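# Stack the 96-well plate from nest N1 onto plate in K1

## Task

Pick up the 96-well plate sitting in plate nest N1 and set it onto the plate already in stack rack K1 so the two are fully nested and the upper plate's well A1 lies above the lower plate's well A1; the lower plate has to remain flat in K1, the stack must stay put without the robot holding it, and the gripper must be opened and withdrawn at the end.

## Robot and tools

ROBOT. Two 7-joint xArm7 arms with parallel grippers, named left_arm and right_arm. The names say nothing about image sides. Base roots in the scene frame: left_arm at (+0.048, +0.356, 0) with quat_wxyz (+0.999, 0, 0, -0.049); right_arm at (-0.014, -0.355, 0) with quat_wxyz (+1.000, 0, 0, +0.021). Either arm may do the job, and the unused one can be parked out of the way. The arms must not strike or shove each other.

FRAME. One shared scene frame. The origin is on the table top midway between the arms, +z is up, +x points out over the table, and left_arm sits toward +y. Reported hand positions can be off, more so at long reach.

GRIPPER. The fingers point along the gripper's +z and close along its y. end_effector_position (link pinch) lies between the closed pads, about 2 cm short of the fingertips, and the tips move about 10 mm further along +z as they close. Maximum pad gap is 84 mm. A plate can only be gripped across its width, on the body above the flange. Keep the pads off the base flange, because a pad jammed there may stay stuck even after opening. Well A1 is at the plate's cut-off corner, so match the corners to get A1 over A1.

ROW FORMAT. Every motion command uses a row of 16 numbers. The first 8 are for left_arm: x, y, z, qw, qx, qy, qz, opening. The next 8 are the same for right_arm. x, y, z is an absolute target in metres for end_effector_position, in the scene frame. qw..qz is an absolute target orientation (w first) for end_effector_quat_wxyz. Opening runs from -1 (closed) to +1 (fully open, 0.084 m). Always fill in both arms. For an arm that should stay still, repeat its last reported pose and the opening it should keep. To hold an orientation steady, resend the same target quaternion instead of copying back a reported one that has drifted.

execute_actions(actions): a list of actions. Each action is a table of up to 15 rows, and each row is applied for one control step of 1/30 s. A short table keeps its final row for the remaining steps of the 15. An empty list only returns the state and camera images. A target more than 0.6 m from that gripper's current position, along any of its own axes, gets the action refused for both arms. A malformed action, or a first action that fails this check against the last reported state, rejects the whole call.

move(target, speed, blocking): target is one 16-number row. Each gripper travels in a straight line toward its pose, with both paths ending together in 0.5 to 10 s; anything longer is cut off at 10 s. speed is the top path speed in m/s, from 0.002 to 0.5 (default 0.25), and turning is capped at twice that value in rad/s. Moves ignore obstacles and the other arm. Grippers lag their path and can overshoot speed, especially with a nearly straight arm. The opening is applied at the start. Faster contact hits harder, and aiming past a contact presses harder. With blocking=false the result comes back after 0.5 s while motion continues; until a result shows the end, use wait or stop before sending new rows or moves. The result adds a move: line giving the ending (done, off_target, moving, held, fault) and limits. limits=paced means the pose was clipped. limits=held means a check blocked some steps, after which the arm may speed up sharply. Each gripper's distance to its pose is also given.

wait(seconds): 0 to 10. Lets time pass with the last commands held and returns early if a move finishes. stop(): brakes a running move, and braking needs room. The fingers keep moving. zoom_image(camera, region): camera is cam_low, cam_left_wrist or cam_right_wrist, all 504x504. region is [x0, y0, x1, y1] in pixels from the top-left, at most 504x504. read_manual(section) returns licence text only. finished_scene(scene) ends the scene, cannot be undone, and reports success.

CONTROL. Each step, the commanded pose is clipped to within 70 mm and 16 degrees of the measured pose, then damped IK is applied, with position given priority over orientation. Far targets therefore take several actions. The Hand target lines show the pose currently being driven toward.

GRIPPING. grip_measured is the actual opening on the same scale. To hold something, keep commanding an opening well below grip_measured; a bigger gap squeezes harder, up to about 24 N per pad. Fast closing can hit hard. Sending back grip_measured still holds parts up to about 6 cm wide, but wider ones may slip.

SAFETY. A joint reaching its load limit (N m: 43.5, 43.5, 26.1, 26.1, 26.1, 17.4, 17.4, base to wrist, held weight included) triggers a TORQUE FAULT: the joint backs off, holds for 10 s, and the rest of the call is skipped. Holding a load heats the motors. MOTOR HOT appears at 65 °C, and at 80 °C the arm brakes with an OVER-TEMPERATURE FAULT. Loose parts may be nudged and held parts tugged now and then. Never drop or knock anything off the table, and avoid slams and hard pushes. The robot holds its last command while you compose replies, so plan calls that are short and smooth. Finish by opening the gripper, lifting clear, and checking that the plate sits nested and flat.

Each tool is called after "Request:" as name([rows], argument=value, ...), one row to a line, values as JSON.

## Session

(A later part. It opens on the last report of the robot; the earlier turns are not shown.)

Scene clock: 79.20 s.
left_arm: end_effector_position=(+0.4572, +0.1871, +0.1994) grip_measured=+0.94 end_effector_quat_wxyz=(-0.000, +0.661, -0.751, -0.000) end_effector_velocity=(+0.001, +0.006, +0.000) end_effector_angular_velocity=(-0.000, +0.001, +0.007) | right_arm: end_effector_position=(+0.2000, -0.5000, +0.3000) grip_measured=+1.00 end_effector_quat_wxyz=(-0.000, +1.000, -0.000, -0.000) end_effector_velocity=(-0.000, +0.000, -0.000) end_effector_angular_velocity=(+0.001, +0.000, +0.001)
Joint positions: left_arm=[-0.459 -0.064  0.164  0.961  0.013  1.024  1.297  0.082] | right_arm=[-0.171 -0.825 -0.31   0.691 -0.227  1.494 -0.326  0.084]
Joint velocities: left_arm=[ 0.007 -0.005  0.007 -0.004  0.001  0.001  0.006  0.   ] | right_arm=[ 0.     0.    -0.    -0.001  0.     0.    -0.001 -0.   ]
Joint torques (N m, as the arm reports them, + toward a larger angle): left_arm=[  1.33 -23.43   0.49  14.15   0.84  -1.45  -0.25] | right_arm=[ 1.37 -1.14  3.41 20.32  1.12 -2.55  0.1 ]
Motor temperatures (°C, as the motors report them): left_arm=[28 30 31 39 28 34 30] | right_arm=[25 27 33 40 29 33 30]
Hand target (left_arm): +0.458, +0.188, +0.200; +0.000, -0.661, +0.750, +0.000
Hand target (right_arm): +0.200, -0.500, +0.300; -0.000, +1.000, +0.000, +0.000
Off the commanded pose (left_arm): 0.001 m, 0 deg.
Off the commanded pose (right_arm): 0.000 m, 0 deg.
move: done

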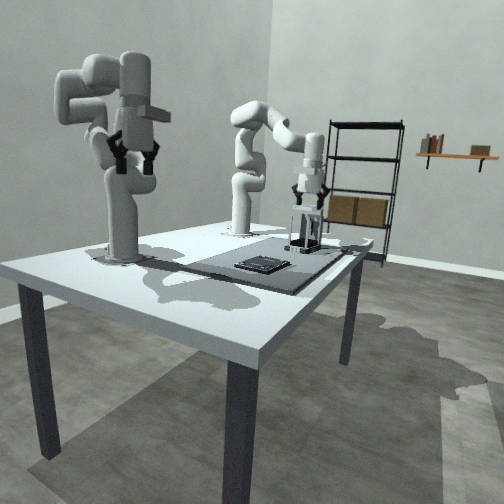

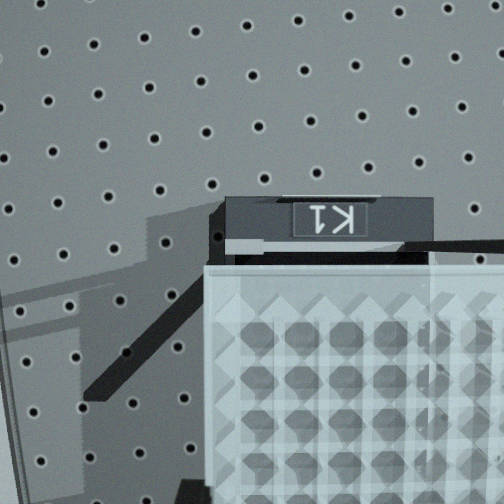

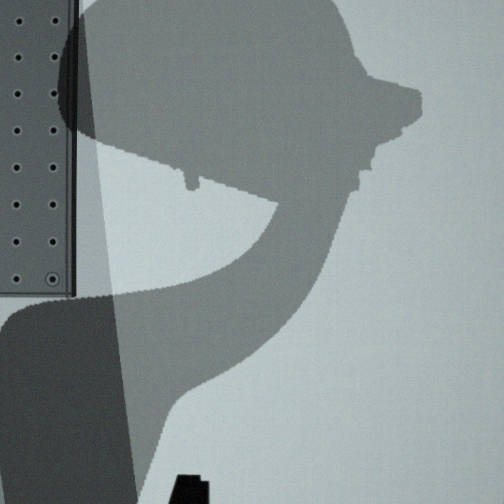

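Request:
move(target=[0.4549,0.1865,0.165,0,0.661,-0.75,0,0.2,0.2,-0.5,0.3,0,1,0,0,1], speed=0.05)

Request:
zoom_image(camera="cam_low", region=[270,190,350,260])

Scene clock: 103.50 s.
left_arm: end_effector_position=(+0.4558, +0.1860, +0.1661) grip_measured=+0.94 end_effector_quat_wxyz=(-0.001, +0.661, -0.750, +0.001) end_effector_velocity=(-0.002, +0.001, -0.004) end_effector_angular_velocity=(+0.002, +0.009, +0.001) | right_arm: end_effector_position=(+0.2000, -0.5000, +0.3000) grip_measured=+1.00 end_effector_quat_wxyz=(-0.000, +1.000, -0.000, -0.000) end_effector_velocity=(-0.000, +0.001, -0.001) end_effector_angular_velocity=(+0.001, +0.002, +0.003)
Joint positions: left_arm=[-0.46  -0.026  0.164  0.9    0.005  0.923  1.299  0.082] | right_arm=[-0.171 -0.825 -0.31   0.691 -0.227  1.494 -0.326  0.084]
Joint velocities: left_arm=[ 0.001  0.004 -0.    -0.007 -0.003 -0.002  0.001  0.   ] | right_arm=[ 0.     0.     0.001 -0.001  0.001  0.001 -0.001 -0.   ]
Joint torques (N m, as the arm reports them, + toward a larger angle): left_arm=[  1.04 -17.97   0.41   9.95   0.33  -0.73  -0.24] | right_arm=[ 1.28 -1.61  3.61 20.65  1.04 -2.51  0.26]
Motor temperatures (°C, as the motors report them): left_arm=[28 29 31 40 28 34 30] | right_arm=[25 27 33 41 29 33 30]
Hand target (left_arm): +0.455, +0.186, +0.165; +0.000, -0.661, +0.750, +0.000
Hand target (right_arm): +0.200, -0.500, +0.300; +0.000, +1.000, +0.000, -0.000
Off the commanded pose (left_arm): 0.002 m, 0 deg.
Off the commanded pose (right_arm): 0.000 m, 0 deg.
move: done

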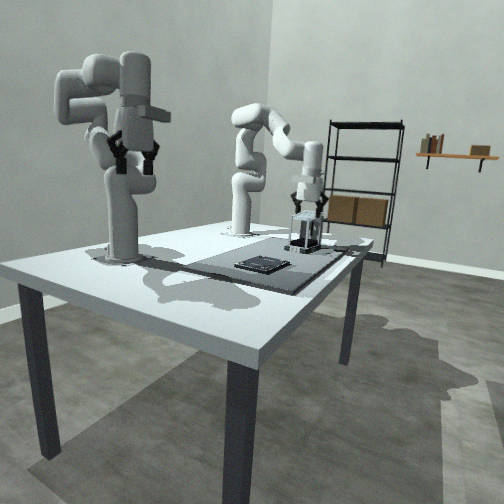

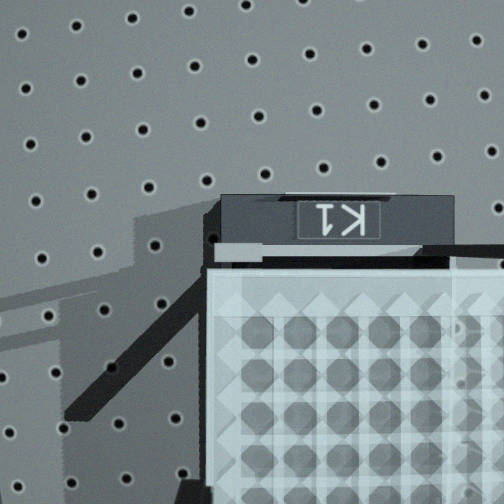

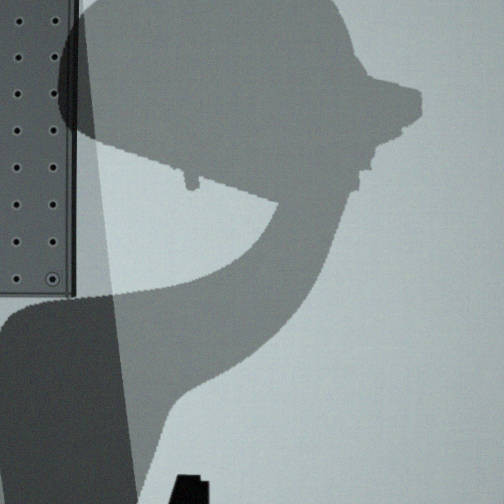

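Region (270, 190, 350, 260) of cam_low's 504x504 image, scaled by 6.300, with more detail than that image has; it fills the top 441 rows of this view, and the rest is white.

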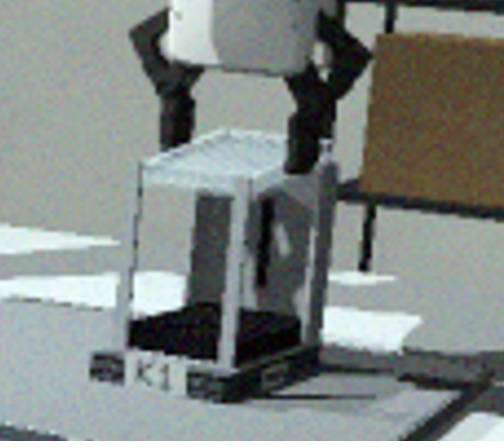

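Request:
move(target=[0.4549,0.1865,0.185,0,0.661,-0.75,0,0.2,0.2,-0.5,0.3,0,1,0,0,1], speed=0.05)

Request:
zoom_image(camera="cam_left_wrist", region=[170,180,504,504])

Request:
zoom_image(camera="cam_low", region=[280,190,340,240])

Scene clock: 124.73 s.
left_arm: end_effector_position=(+0.4549, +0.1865, +0.1849) grip_measured=+0.93 end_effector_quat_wxyz=(-0.000, +0.661, -0.750, +0.000) end_effector_velocity=(-0.002, +0.001, -0.001) end_effector_angular_velocity=(+0.004, +0.009, +0.000) | right_arm: end_effector_position=(+0.2000, -0.5000, +0.3000) grip_measured=+1.00 end_effector_quat_wxyz=(-0.000, +1.000, +0.000, -0.000) end_effector_velocity=(+0.000, -0.000, +0.000) end_effector_angular_velocity=(-0.001, -0.000, -0.001)
Joint positions: left_arm=[-0.46  -0.053  0.163  0.929  0.01   0.981  1.295  0.082] | right_arm=[-0.171 -0.825 -0.31   0.691 -0.227  1.494 -0.326  0.084]
Joint velocities: left_arm=[-0.001  0.001 -0.     0.    -0.     0.009 -0.001 -0.   ] | right_arm=[-0.    -0.     0.001 -0.    -0.001 -0.001  0.001  0.   ]
Joint torques (N m, as the arm reports them, + toward a larger angle): left_arm=[  0.92 -23.61   0.4   13.9    0.74  -1.5   -0.11] | right_arm=[ 1.06 -1.39  3.35 20.28  1.12 -2.85  0.47]
Motor temperatures (°C, as the motors report them): left_arm=[28 28 31 44 28 36 30] | right_arm=[25 27 33 41 29 33 30]
Hand target (left_arm): +0.455, +0.187, +0.185; -0.000, -0.661, +0.750, -0.000
Hand target (right_arm): +0.200, -0.500, +0.300; -0.000, +1.000, +0.000, +0.000
Off the commanded pose (left_arm): 0.000 m, 0 deg.
Off the commanded pose (right_arm): 0.000 m, 0 deg.
move: done

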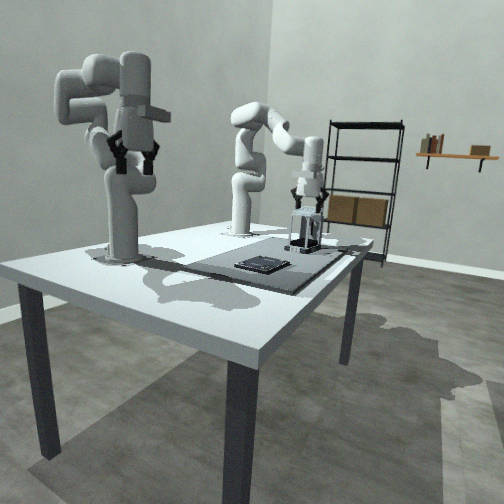

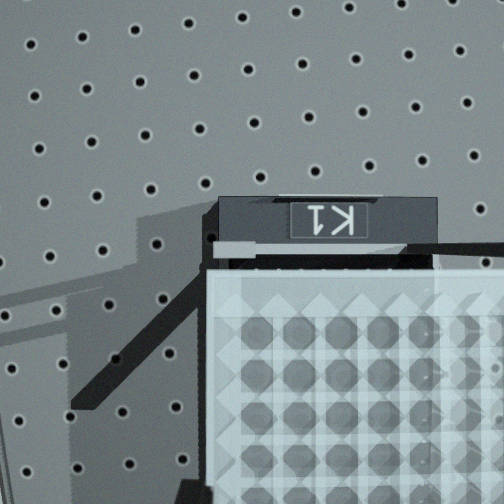

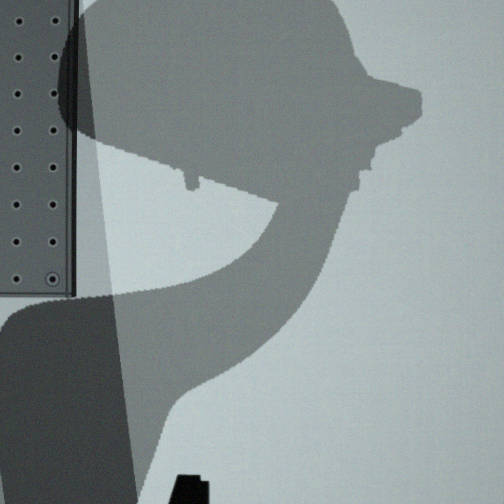

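Region (170, 180, 504, 504) of cam_left_wrist's 504x504 image, scaled by 1.509, with more detail than that image has; it fills the top 489 rows of this view, and the rest is white.

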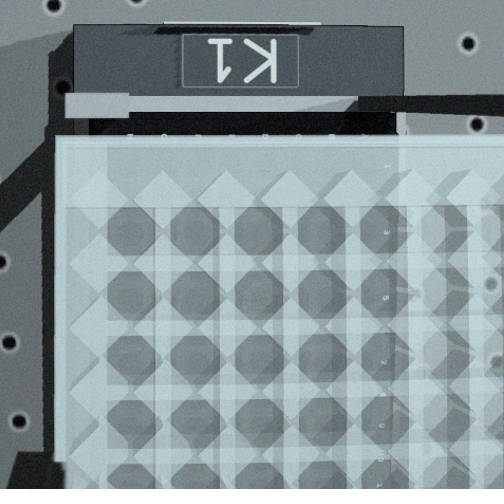

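Region (280, 190, 340, 240) of cam_low's 504x504 image, scaled by 8.400, with more detail than that image has.

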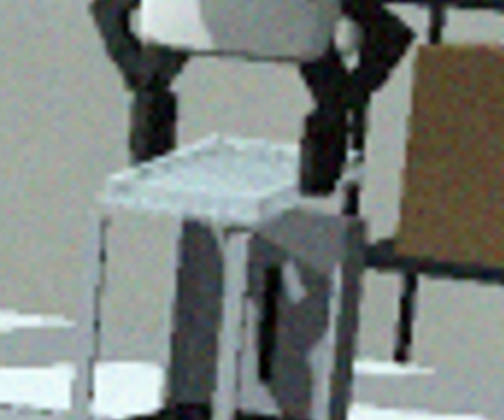

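Request:
move(target=[0.4541,0.1848,0.172,0,0.661,-0.75,0,0.2,0.2,-0.5,0.3,0,1,0,0,1], speed=0.03)

Request:
zoom_image(camera="cam_left_wrist", region=[195,225,295,285])

Scene clock: 137.97 s.
left_arm: end_effector_position=(+0.4542, +0.1848, +0.1721) grip_measured=+0.93 end_effector_quat_wxyz=(-0.000, +0.661, -0.750, +0.000) end_effector_velocity=(+0.001, +0.000, -0.001) end_effector_angular_velocity=(-0.001, -0.003, +0.001) | right_arm: end_effector_position=(+0.2000, -0.5000, +0.3000) grip_measured=+1.00 end_effector_quat_wxyz=(+0.000, +1.000, +0.000, -0.000) end_effector_velocity=(-0.000, -0.000, -0.000) end_effector_angular_velocity=(-0.001, +0.001, -0.001)
Joint positions: left_arm=[-0.462 -0.036  0.161  0.909  0.007  0.944  1.293  0.082] | right_arm=[-0.171 -0.825 -0.31   0.691 -0.227  1.494 -0.326  0.084]
Joint velocities: left_arm=[ 0.001  0.002  0.001 -0.     0.    -0.006 -0.    -0.   ] | right_arm=[-0.001  0.     0.    -0.001 -0.001  0.     0.001 -0.   ]
Joint torques (N m, as the arm reports them, + toward a larger angle): left_arm=[  1.07 -23.95   0.34  13.74   0.66  -1.53  -0.14] | right_arm=[ 0.92 -0.59  3.35 20.36  0.9  -2.56  0.06]
Motor temperatures (°C, as the motors report them): left_arm=[28 28 31 42 28 36 30] | right_arm=[25 27 33 41 29 33 30]
Hand target (left_arm): +0.454, +0.185, +0.172; -0.000, -0.661, +0.750, +0.000
Hand target (right_arm): +0.200, -0.500, +0.300; +0.000, +1.000, +0.000, +0.000
Off the commanded pose (left_arm): 0.000 m, 0 deg.
Off the commanded pose (right_arm): 0.000 m, 0 deg.
move: done

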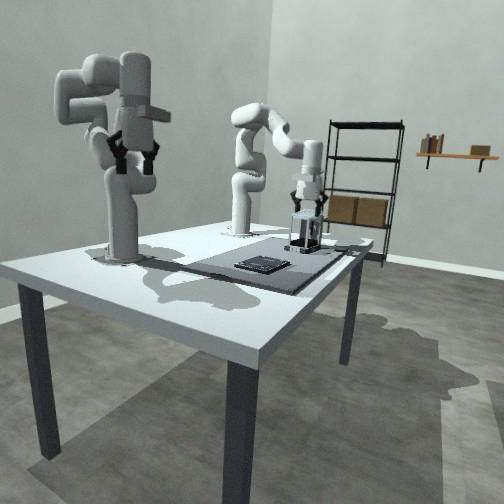

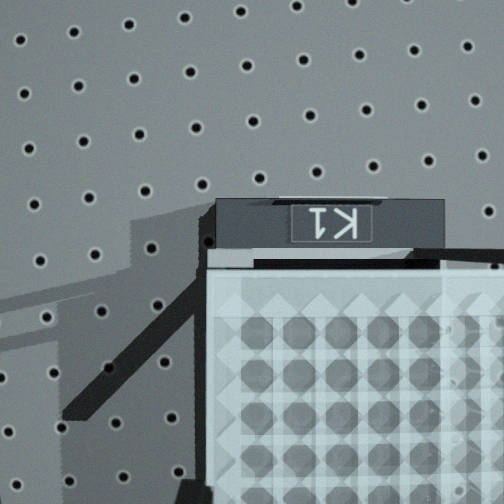

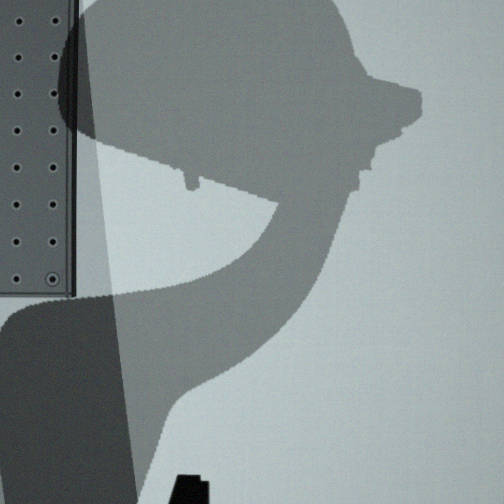

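Region (195, 225, 295, 285) of cam_left_wrist's 504x504 image, scaled by 5.040, with more detail than that image has; it fills the top 302 rows of this view, and the rest is white.

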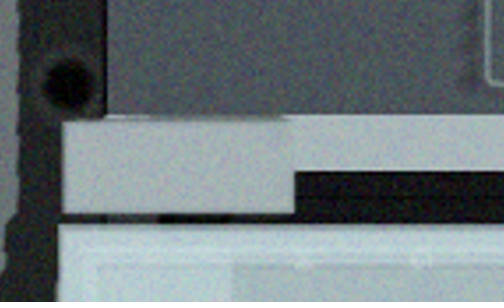

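Aligned well.

Request:
move(target=[0.4541,0.1848,0.152,0,0.661,-0.75,0,0.2,0.2,-0.5,0.3,0,1,0,0,1], speed=0.025)

Scene clock: 142.23 s.
left_arm: end_effector_position=(+0.4541, +0.1848, +0.1520) grip_measured=+0.93 end_effector_quat_wxyz=(+0.000, +0.661, -0.750, -0.000) end_effector_velocity=(-0.000, +0.001, -0.001) end_effector_angular_velocity=(+0.000, +0.001, +0.001) | right_arm: end_effector_position=(+0.2000, -0.5000, +0.3000) grip_measured=+1.00 end_effector_quat_wxyz=(-0.000, +1.000, -0.000, -0.000) end_effector_velocity=(+0.000, +0.000, -0.000) end_effector_angular_velocity=(-0.000, +0.001, +0.001)
Joint positions: left_arm=[-0.462 -0.006  0.162  0.879  0.001  0.886  1.297  0.082] | right_arm=[-0.171 -0.825 -0.31   0.691 -0.227  1.494 -0.326  0.084]
Joint velocities: left_arm=[ 0.001 -0.    -0.    -0.004 -0.    -0.003  0.     0.   ] | right_arm=[ 0.001  0.     0.    -0.001 -0.     0.    -0.     0.   ]
Joint torques (N m, as the arm reports them, + toward a larger angle): left_arm=[  1.   -24.29   0.61  14.31   1.    -2.18   0.1 ] | right_arm=[ 1.7  -0.85  3.33 21.09  0.59 -2.62  0.33]
Motor temperatures (°C, as the motors report them): left_arm=[28 28 31 42 28 35 30] | right_arm=[25 27 33 41 29 33 30]
Hand target (left_arm): +0.454, +0.185, +0.152; +0.000, -0.661, +0.750, +0.000
Hand target (right_arm): +0.200, -0.500, +0.300; +0.000, +1.000, +0.000, -0.000
Off the commanded pose (left_arm): 0.000 m, 0 deg.
Off the commanded pose (right_arm): 0.000 m, 0 deg.
move: done

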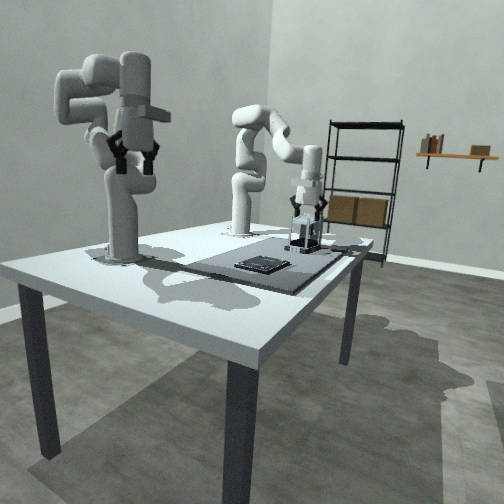

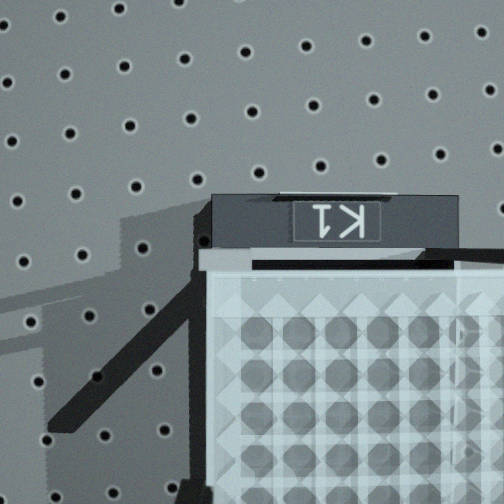

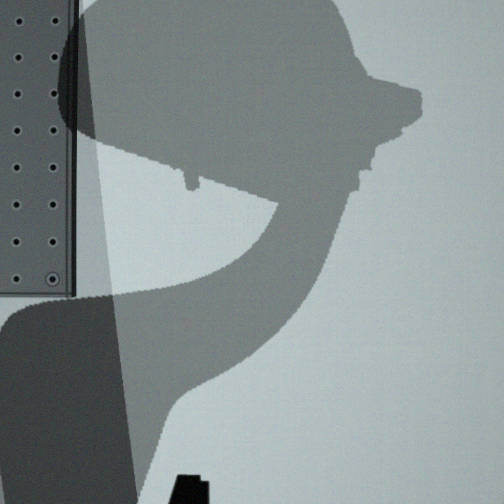

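Request:
move(target=[0.4541,0.1852,0.075,0,0.661,-0.75,0,0.2,0.2,-0.5,0.3,0,1,0,0,1], speed=0.05)

Request:
zoom_image(camera="cam_low", region=[275,205,345,260])

Scene clock: 147.50 s.
left_arm: end_effector_position=(+0.4545, +0.1850, +0.0751) grip_measured=+0.93 end_effector_quat_wxyz=(-0.000, +0.661, -0.750, +0.000) end_effector_velocity=(+0.001, +0.000, -0.001) end_effector_angular_velocity=(-0.001, -0.002, +0.001) | right_arm: end_effector_position=(+0.2000, -0.5000, +0.3000) grip_measured=+1.00 end_effector_quat_wxyz=(-0.000, +1.000, -0.000, -0.000) end_effector_velocity=(+0.000, -0.000, +0.001) end_effector_angular_velocity=(-0.003, -0.000, +0.001)
Joint positions: left_arm=[-0.458  0.145  0.159  0.804 -0.037  0.661  1.326  0.082] | right_arm=[-0.171 -0.825 -0.31   0.691 -0.227  1.494 -0.326  0.084]
Joint velocities: left_arm=[ 0.002  0.003 -0.001 -0.001 -0.001 -0.006  0.001  0.   ] | right_arm=[ 0.001 -0.     0.     0.001 -0.002  0.     0.    -0.   ]
Joint torques (N m, as the arm reports them, + toward a larger angle): left_arm=[  1.03 -26.81   0.97  12.32   0.84  -1.74  -0.2 ] | right_arm=[ 2.19 -1.21  3.41 20.19  0.72 -2.65  0.44]
Motor temperatures (°C, as the motors report them): left_arm=[28 28 31 42 28 35 30] | right_arm=[25 27 33 41 29 33 30]
Hand target (left_arm): +0.454, +0.185, +0.075; +0.000, -0.661, +0.750, -0.000
Hand target (right_arm): +0.200, -0.500, +0.300; +0.000, +1.000, +0.000, -0.000
Off the commanded pose (left_arm): 0.000 m, 0 deg.
Off the commanded pose (right_arm): 0.000 m, 0 deg.
move: done

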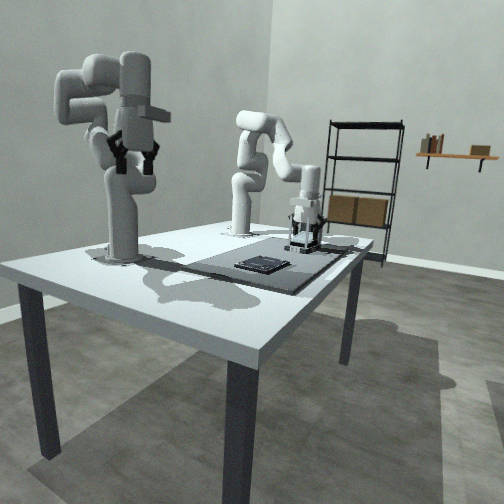

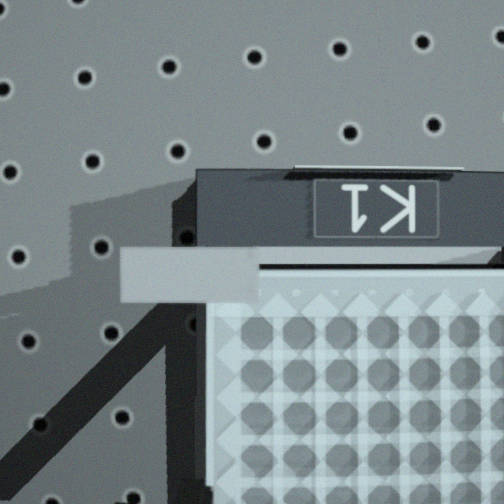

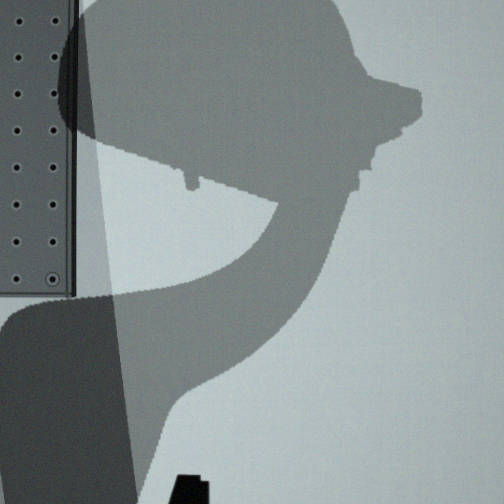

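Region (275, 205, 345, 260) of cam_low's 504x504 image, scaled by 7.200, with more detail than that image has; it fills the top 396 rows of this view, and the rest is white.

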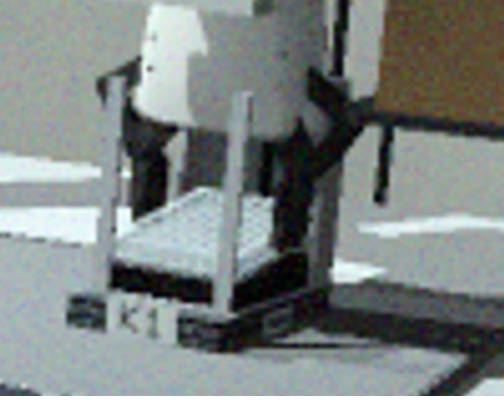

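Request:
move(target=[0.4533,0.1855,0.063,0,0.661,-0.75,0,0.2,0.2,-0.5,0.3,0,1,0,0,1], speed=0.015)

Request:
zoom_image(camera="cam_low", region=[280,220,335,260])

Scene clock: 152.27 s.
left_arm: end_effector_position=(+0.4541, +0.1853, +0.0644) grip_measured=+0.94 end_effector_quat_wxyz=(-0.000, +0.661, -0.750, +0.001) end_effector_velocity=(+0.000, +0.001, -0.002) end_effector_angular_velocity=(-0.000, +0.000, +0.003) | right_arm: end_effector_position=(+0.2000, -0.5000, +0.3000) grip_measured=+1.00 end_effector_quat_wxyz=(-0.000, +1.000, -0.000, -0.000) end_effector_velocity=(-0.000, +0.000, -0.000) end_effector_angular_velocity=(+0.000, +0.001, +0.002)
Joint positions: left_arm=[-0.457  0.168  0.157  0.794 -0.045  0.626  1.332  0.082] | right_arm=[-0.171 -0.825 -0.31   0.691 -0.227  1.494 -0.326  0.084]
Joint velocities: left_arm=[ 0.002  0.004 -0.    -0.    -0.002 -0.004  0.001 -0.001] | right_arm=[ 0.    -0.     0.    -0.001 -0.    -0.    -0.001 -0.   ]
Joint torques (N m, as the arm reports them, + toward a larger angle): left_arm=[  0.12 -16.96  -0.08   9.12   0.7   -1.87   0.08] | right_arm=[ 1.15 -1.69  3.96 20.64  0.45 -2.17  0.44]
Motor temperatures (°C, as the motors report them): left_arm=[28 28 31 41 28 35 30] | right_arm=[25 27 33 41 29 33 30]
Hand target (left_arm): +0.453, +0.185, +0.063; -0.000, -0.661, +0.750, +0.000
Hand target (right_arm): +0.200, -0.500, +0.300; +0.000, +1.000, +0.000, -0.000
Off the commanded pose (left_arm): 0.002 m, 0 deg.
Off the commanded pose (right_arm): 0.000 m, 0 deg.
move: done

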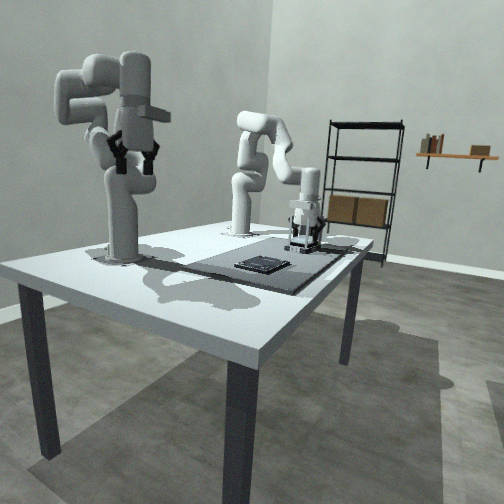

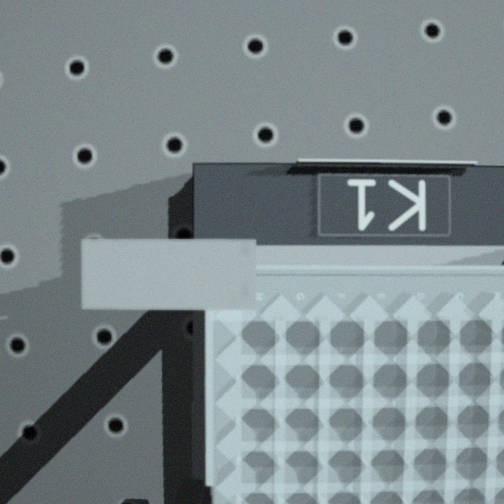

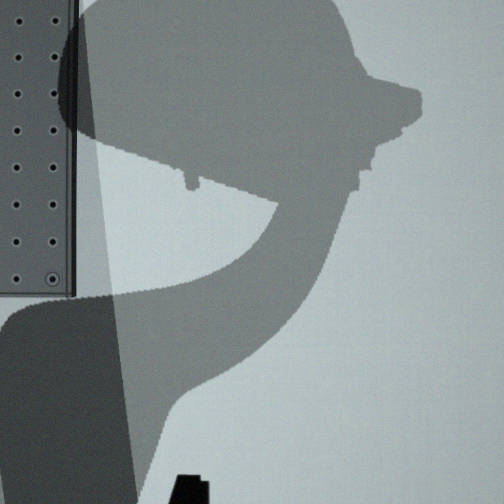

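Region (280, 220, 335, 260) of cam_low's 504x504 image, scaled by 9.164, with more detail than that image has; it fills the top 367 rows of this view, and the rest is white.

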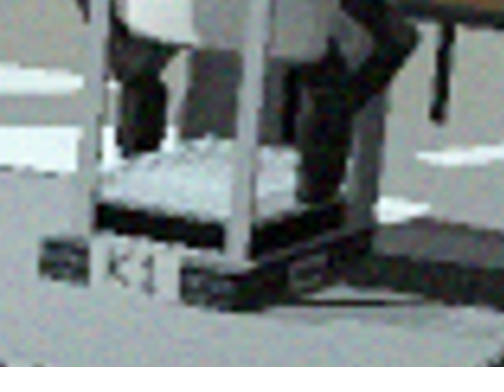

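Level and pressing. Unload, release, rise and inspect.

Request:
execute_actions([
  [[0.4533,0.1855,0.0675,0,0.661,-0.75,0,0.2,0.2,-0.5,0.3,0,1,0,0,1]],
  [[0.4533,0.1855,0.0675,0,0.661,-0.75,0,1,0.2,-0.5,0.3,0,1,0,0,1]],
])

Request:
move(target=[0.4538,0.1855,0.19,0,0.661,-0.75,0,1,0.2,-0.5,0.3,0,1,0,0,1], speed=0.15)

Request:
move(target=[0.43,0.26,0.23,0,0.661,-0.75,0,1,0.2,-0.5,0.3,0,1,0,0,1])

Request:
zoom_image(camera="cam_low", region=[280,220,335,260])

Request:
zoom_image(camera="cam_left_wrist", region=[110,70,410,420])

Scene clock: 160.43 s.
left_arm: end_effector_position=(+0.4521, +0.1857, +0.0667) grip_measured=+1.00 end_effector_quat_wxyz=(+0.001, +0.661, -0.750, -0.001) end_effector_velocity=(+0.003, +0.002, +0.001) end_effector_angular_velocity=(-0.001, -0.006, +0.003) | right_arm: end_effector_position=(+0.2000, -0.5000, +0.3000) grip_measured=+1.00 end_effector_quat_wxyz=(+0.000, +1.000, +0.000, -0.000) end_effector_velocity=(+0.000, +0.000, -0.000) end_effector_angular_velocity=(+0.001, -0.000, +0.001)
Joint positions: left_arm=[-0.457  0.16   0.157  0.793 -0.042  0.639  1.33   0.084] | right_arm=[-0.171 -0.825 -0.31   0.691 -0.227  1.494 -0.326  0.084]
Joint velocities: left_arm=[ 0.003  0.     0.003  0.002  0.002 -0.004  0.001  0.   ] | right_arm=[ 0.001 -0.    -0.001 -0.     0.001  0.    -0.    -0.   ]
Joint torques (N m, as the arm reports them, + toward a larger angle): left_arm=[  1.4  -26.38   1.23  10.68   0.65  -0.88  -0.3 ] | right_arm=[ 1.09 -0.77  3.95 19.99  0.7  -2.39  0.14]
Motor temperatures (°C, as the motors report them): left_arm=[28 28 31 39 28 35 30] | right_arm=[25 27 33 41 29 33 30]
Hand target (left_arm): +0.453, +0.186, +0.068; -0.000, -0.661, +0.750, +0.000
Hand target (right_arm): +0.200, -0.500, +0.300; +0.000, +1.000, -0.000, -0.000
Off the commanded pose (left_arm): 0.001 m, 0 deg.
Off the commanded pose (right_arm): 0.000 m, 0 deg.

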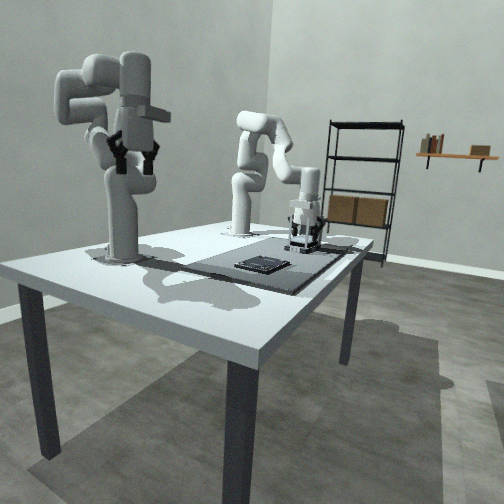

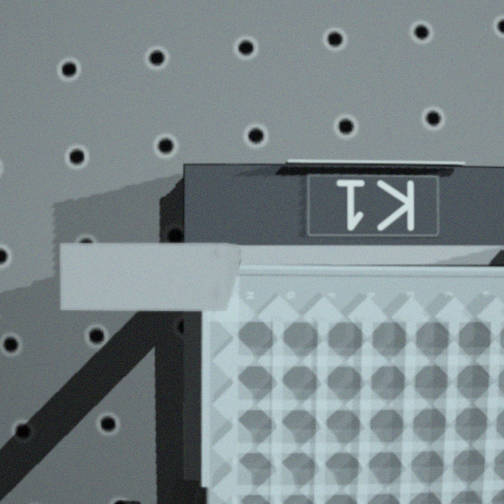

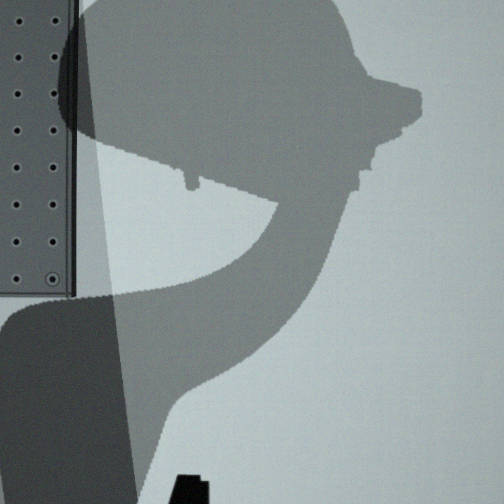

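Scene clock: 161.70 s.
left_arm: end_effector_position=(+0.4530, +0.1860, +0.1895) grip_measured=+1.00 end_effector_quat_wxyz=(+0.000, +0.661, -0.750, -0.001) end_effector_velocity=(+0.002, +0.000, +0.004) end_effector_angular_velocity=(-0.002, -0.004, +0.002) | right_arm: end_effector_position=(+0.2000, -0.5000, +0.3000) grip_measured=+1.00 end_effector_quat_wxyz=(+0.000, +1.000, +0.000, -0.000) end_effector_velocity=(-0.000, +0.000, -0.000) end_effector_angular_velocity=(+0.000, +0.001, +0.001)
Joint positions: left_arm=[-0.462 -0.063  0.162  0.933  0.012  0.996  1.29   0.084] | right_arm=[-0.171 -0.825 -0.31   0.691 -0.227  1.494 -0.326  0.084]
Joint velocities: left_arm=[ 0.002 -0.002 -0.     0.007  0.     0.005 -0.    -0.   ] | right_arm=[ 0.001  0.     0.    -0.001  0.     0.    -0.     0.   ]
Joint torques (N m, as the arm reports them, + toward a larger angle): left_arm=[  1.01 -23.39   0.57  14.04   0.53  -1.38  -0.24] | right_arm=[ 1.74 -1.04  3.28 20.54  1.26 -2.81  0.38]
Motor temperatures (°C, as the motors report them): left_arm=[28 28 31 39 28 35 30] | right_arm=[25 27 33 41 29 33 30]
Hand target (left_arm): +0.453, +0.186, +0.190; -0.000, -0.661, +0.750, +0.000
Hand target (right_arm): +0.200, -0.500, +0.300; -0.000, +1.000, +0.000, +0.000
Off the commanded pose (left_arm): 0.001 m, 0 deg.
Off the commanded pose (right_arm): 0.000 m, 0 deg.
move: done

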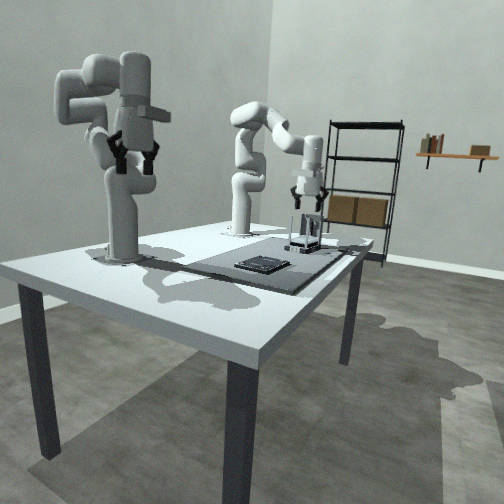

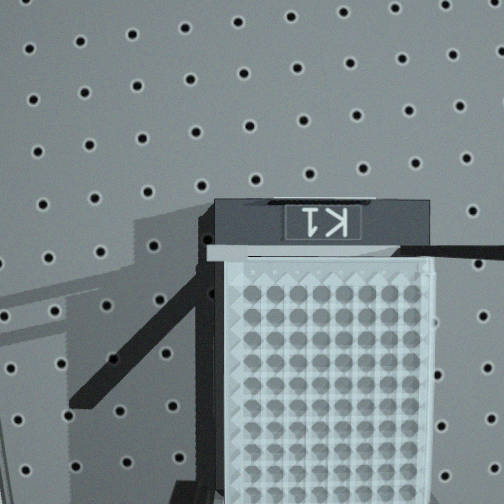

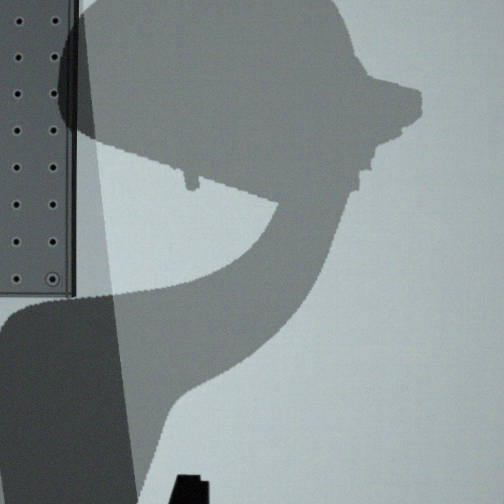

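Scene clock: 162.60 s.
left_arm: end_effector_position=(+0.4298, +0.2598, +0.2295) grip_measured=+1.00 end_effector_quat_wxyz=(-0.000, +0.661, -0.750, -0.000) end_effector_velocity=(-0.000, +0.003, +0.001) end_effector_angular_velocity=(-0.001, -0.000, +0.004) | right_arm: end_effector_position=(+0.2000, -0.5000, +0.3000) grip_measured=+1.00 end_effector_quat_wxyz=(-0.000, +1.000, -0.000, -0.000) end_effector_velocity=(-0.000, -0.000, +0.000) end_effector_angular_velocity=(-0.000, -0.000, -0.001)
Joint positions: left_arm=[-0.394 -0.262  0.228  0.856  0.066  1.113  1.395  0.084] | right_arm=[-0.171 -0.825 -0.31   0.691 -0.227  1.494 -0.326  0.084]
Joint velocities: left_arm=[ 0.004 -0.005  0.003 -0.002  0.001  0.003  0.002 -0.   ] | right_arm=[ 0.     0.    -0.     0.001 -0.     0.     0.001 -0.   ]
Joint torques (N m, as the arm reports them, + toward a larger angle): left_arm=[  1.07 -17.3   -0.1   14.16   0.69  -1.39  -0.14] | right_arm=[ 1.74 -0.09  4.04 20.42  0.58 -2.76  0.27]
Motor temperatures (°C, as the motors report them): left_arm=[28 28 31 39 28 35 30] | right_arm=[25 27 33 41 29 33 30]
Hand target (left_arm): +0.430, +0.260, +0.230; +0.000, -0.661, +0.750, +0.000
Hand target (right_arm): +0.200, -0.500, +0.300; -0.000, +1.000, +0.000, +0.000
Off the commanded pose (left_arm): 0.001 m, 0 deg.
Off the commanded pose (right_arm): 0.000 m, 0 deg.
move: done

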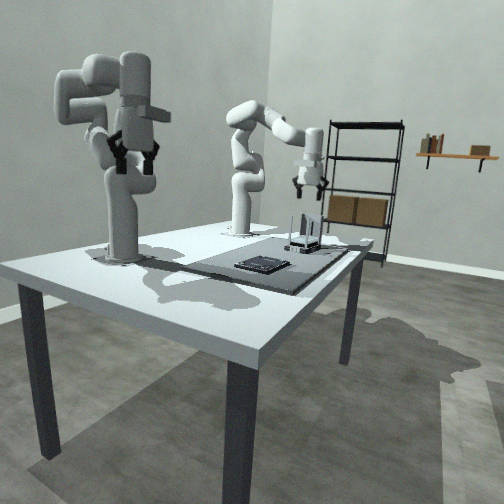

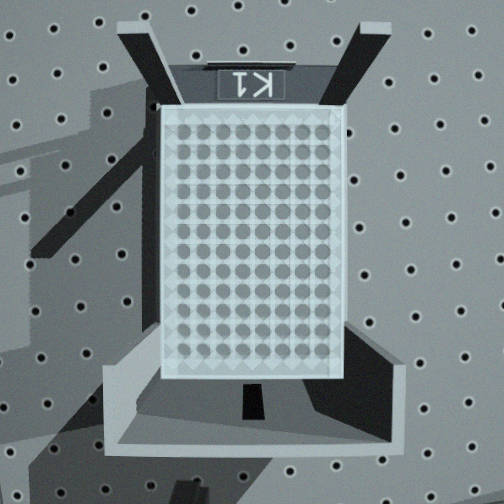

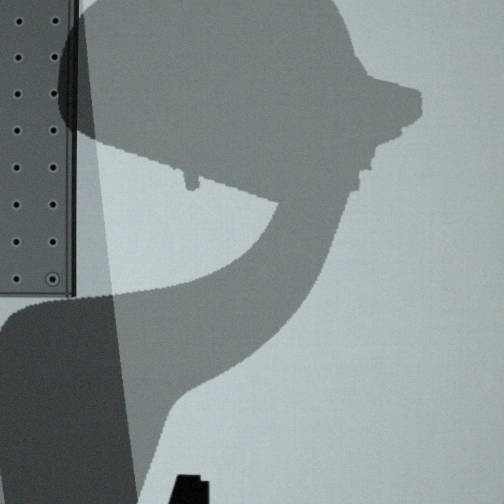

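Region (280, 220, 335, 260) of cam_low's 504x504 image, scaled by 9.164, with more detail than that image has; it fills the top 367 rows of this view, and the rest is white.

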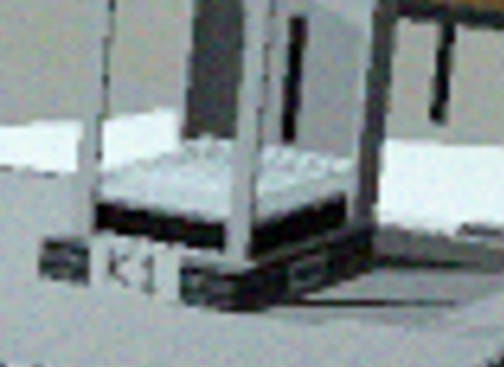

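Region (110, 70, 410, 420) of cam_left_wrist's 504x504 image, scaled by 1.440, with more detail than that image has; it fills the left 432 columns of this view, and the rest is white.

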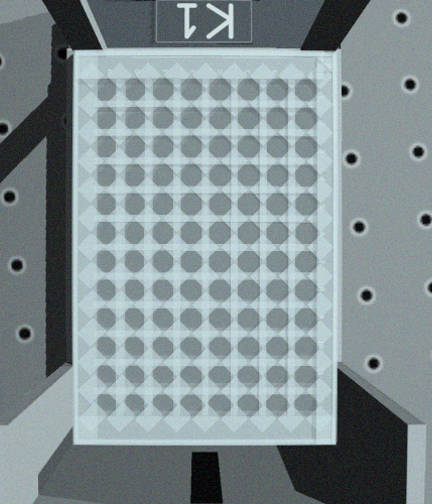

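Request:
zoom_image(camera="cam_left_wrist", region=[300,90,370,160])

Request:
zoom_image(camera="cam_left_wrist", region=[140,310,370,400])

Request:
zoom_image(camera="cam_low", region=[286,232,324,254])

Region (300, 90, 370, 160) of cam_left_wrist's 504x504 image, scaled by 7.200, with more detail than that image has.

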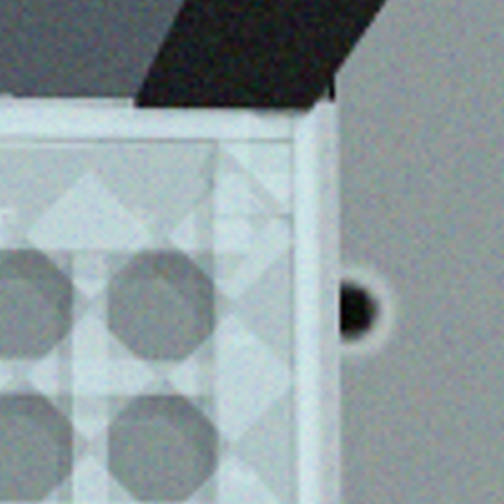

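Region (140, 310, 370, 400) of cam_left_wrist's 504x504 image, scaled by 2.191, with more detail than that image has; it fills the top 197 rows of this view, and the rest is white.

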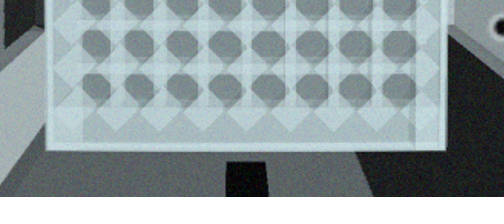

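Region (286, 232, 324, 254) of cam_low's 504x504 image, scaled by 13.263, with more detail than that image has; it fills the top 292 rows of this view, and the rest is white.

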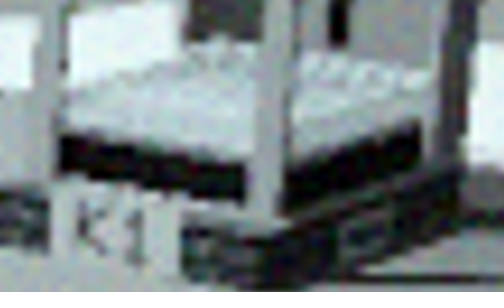

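Request:
finished_scene(scene=1)

The scene is finished: the task was done.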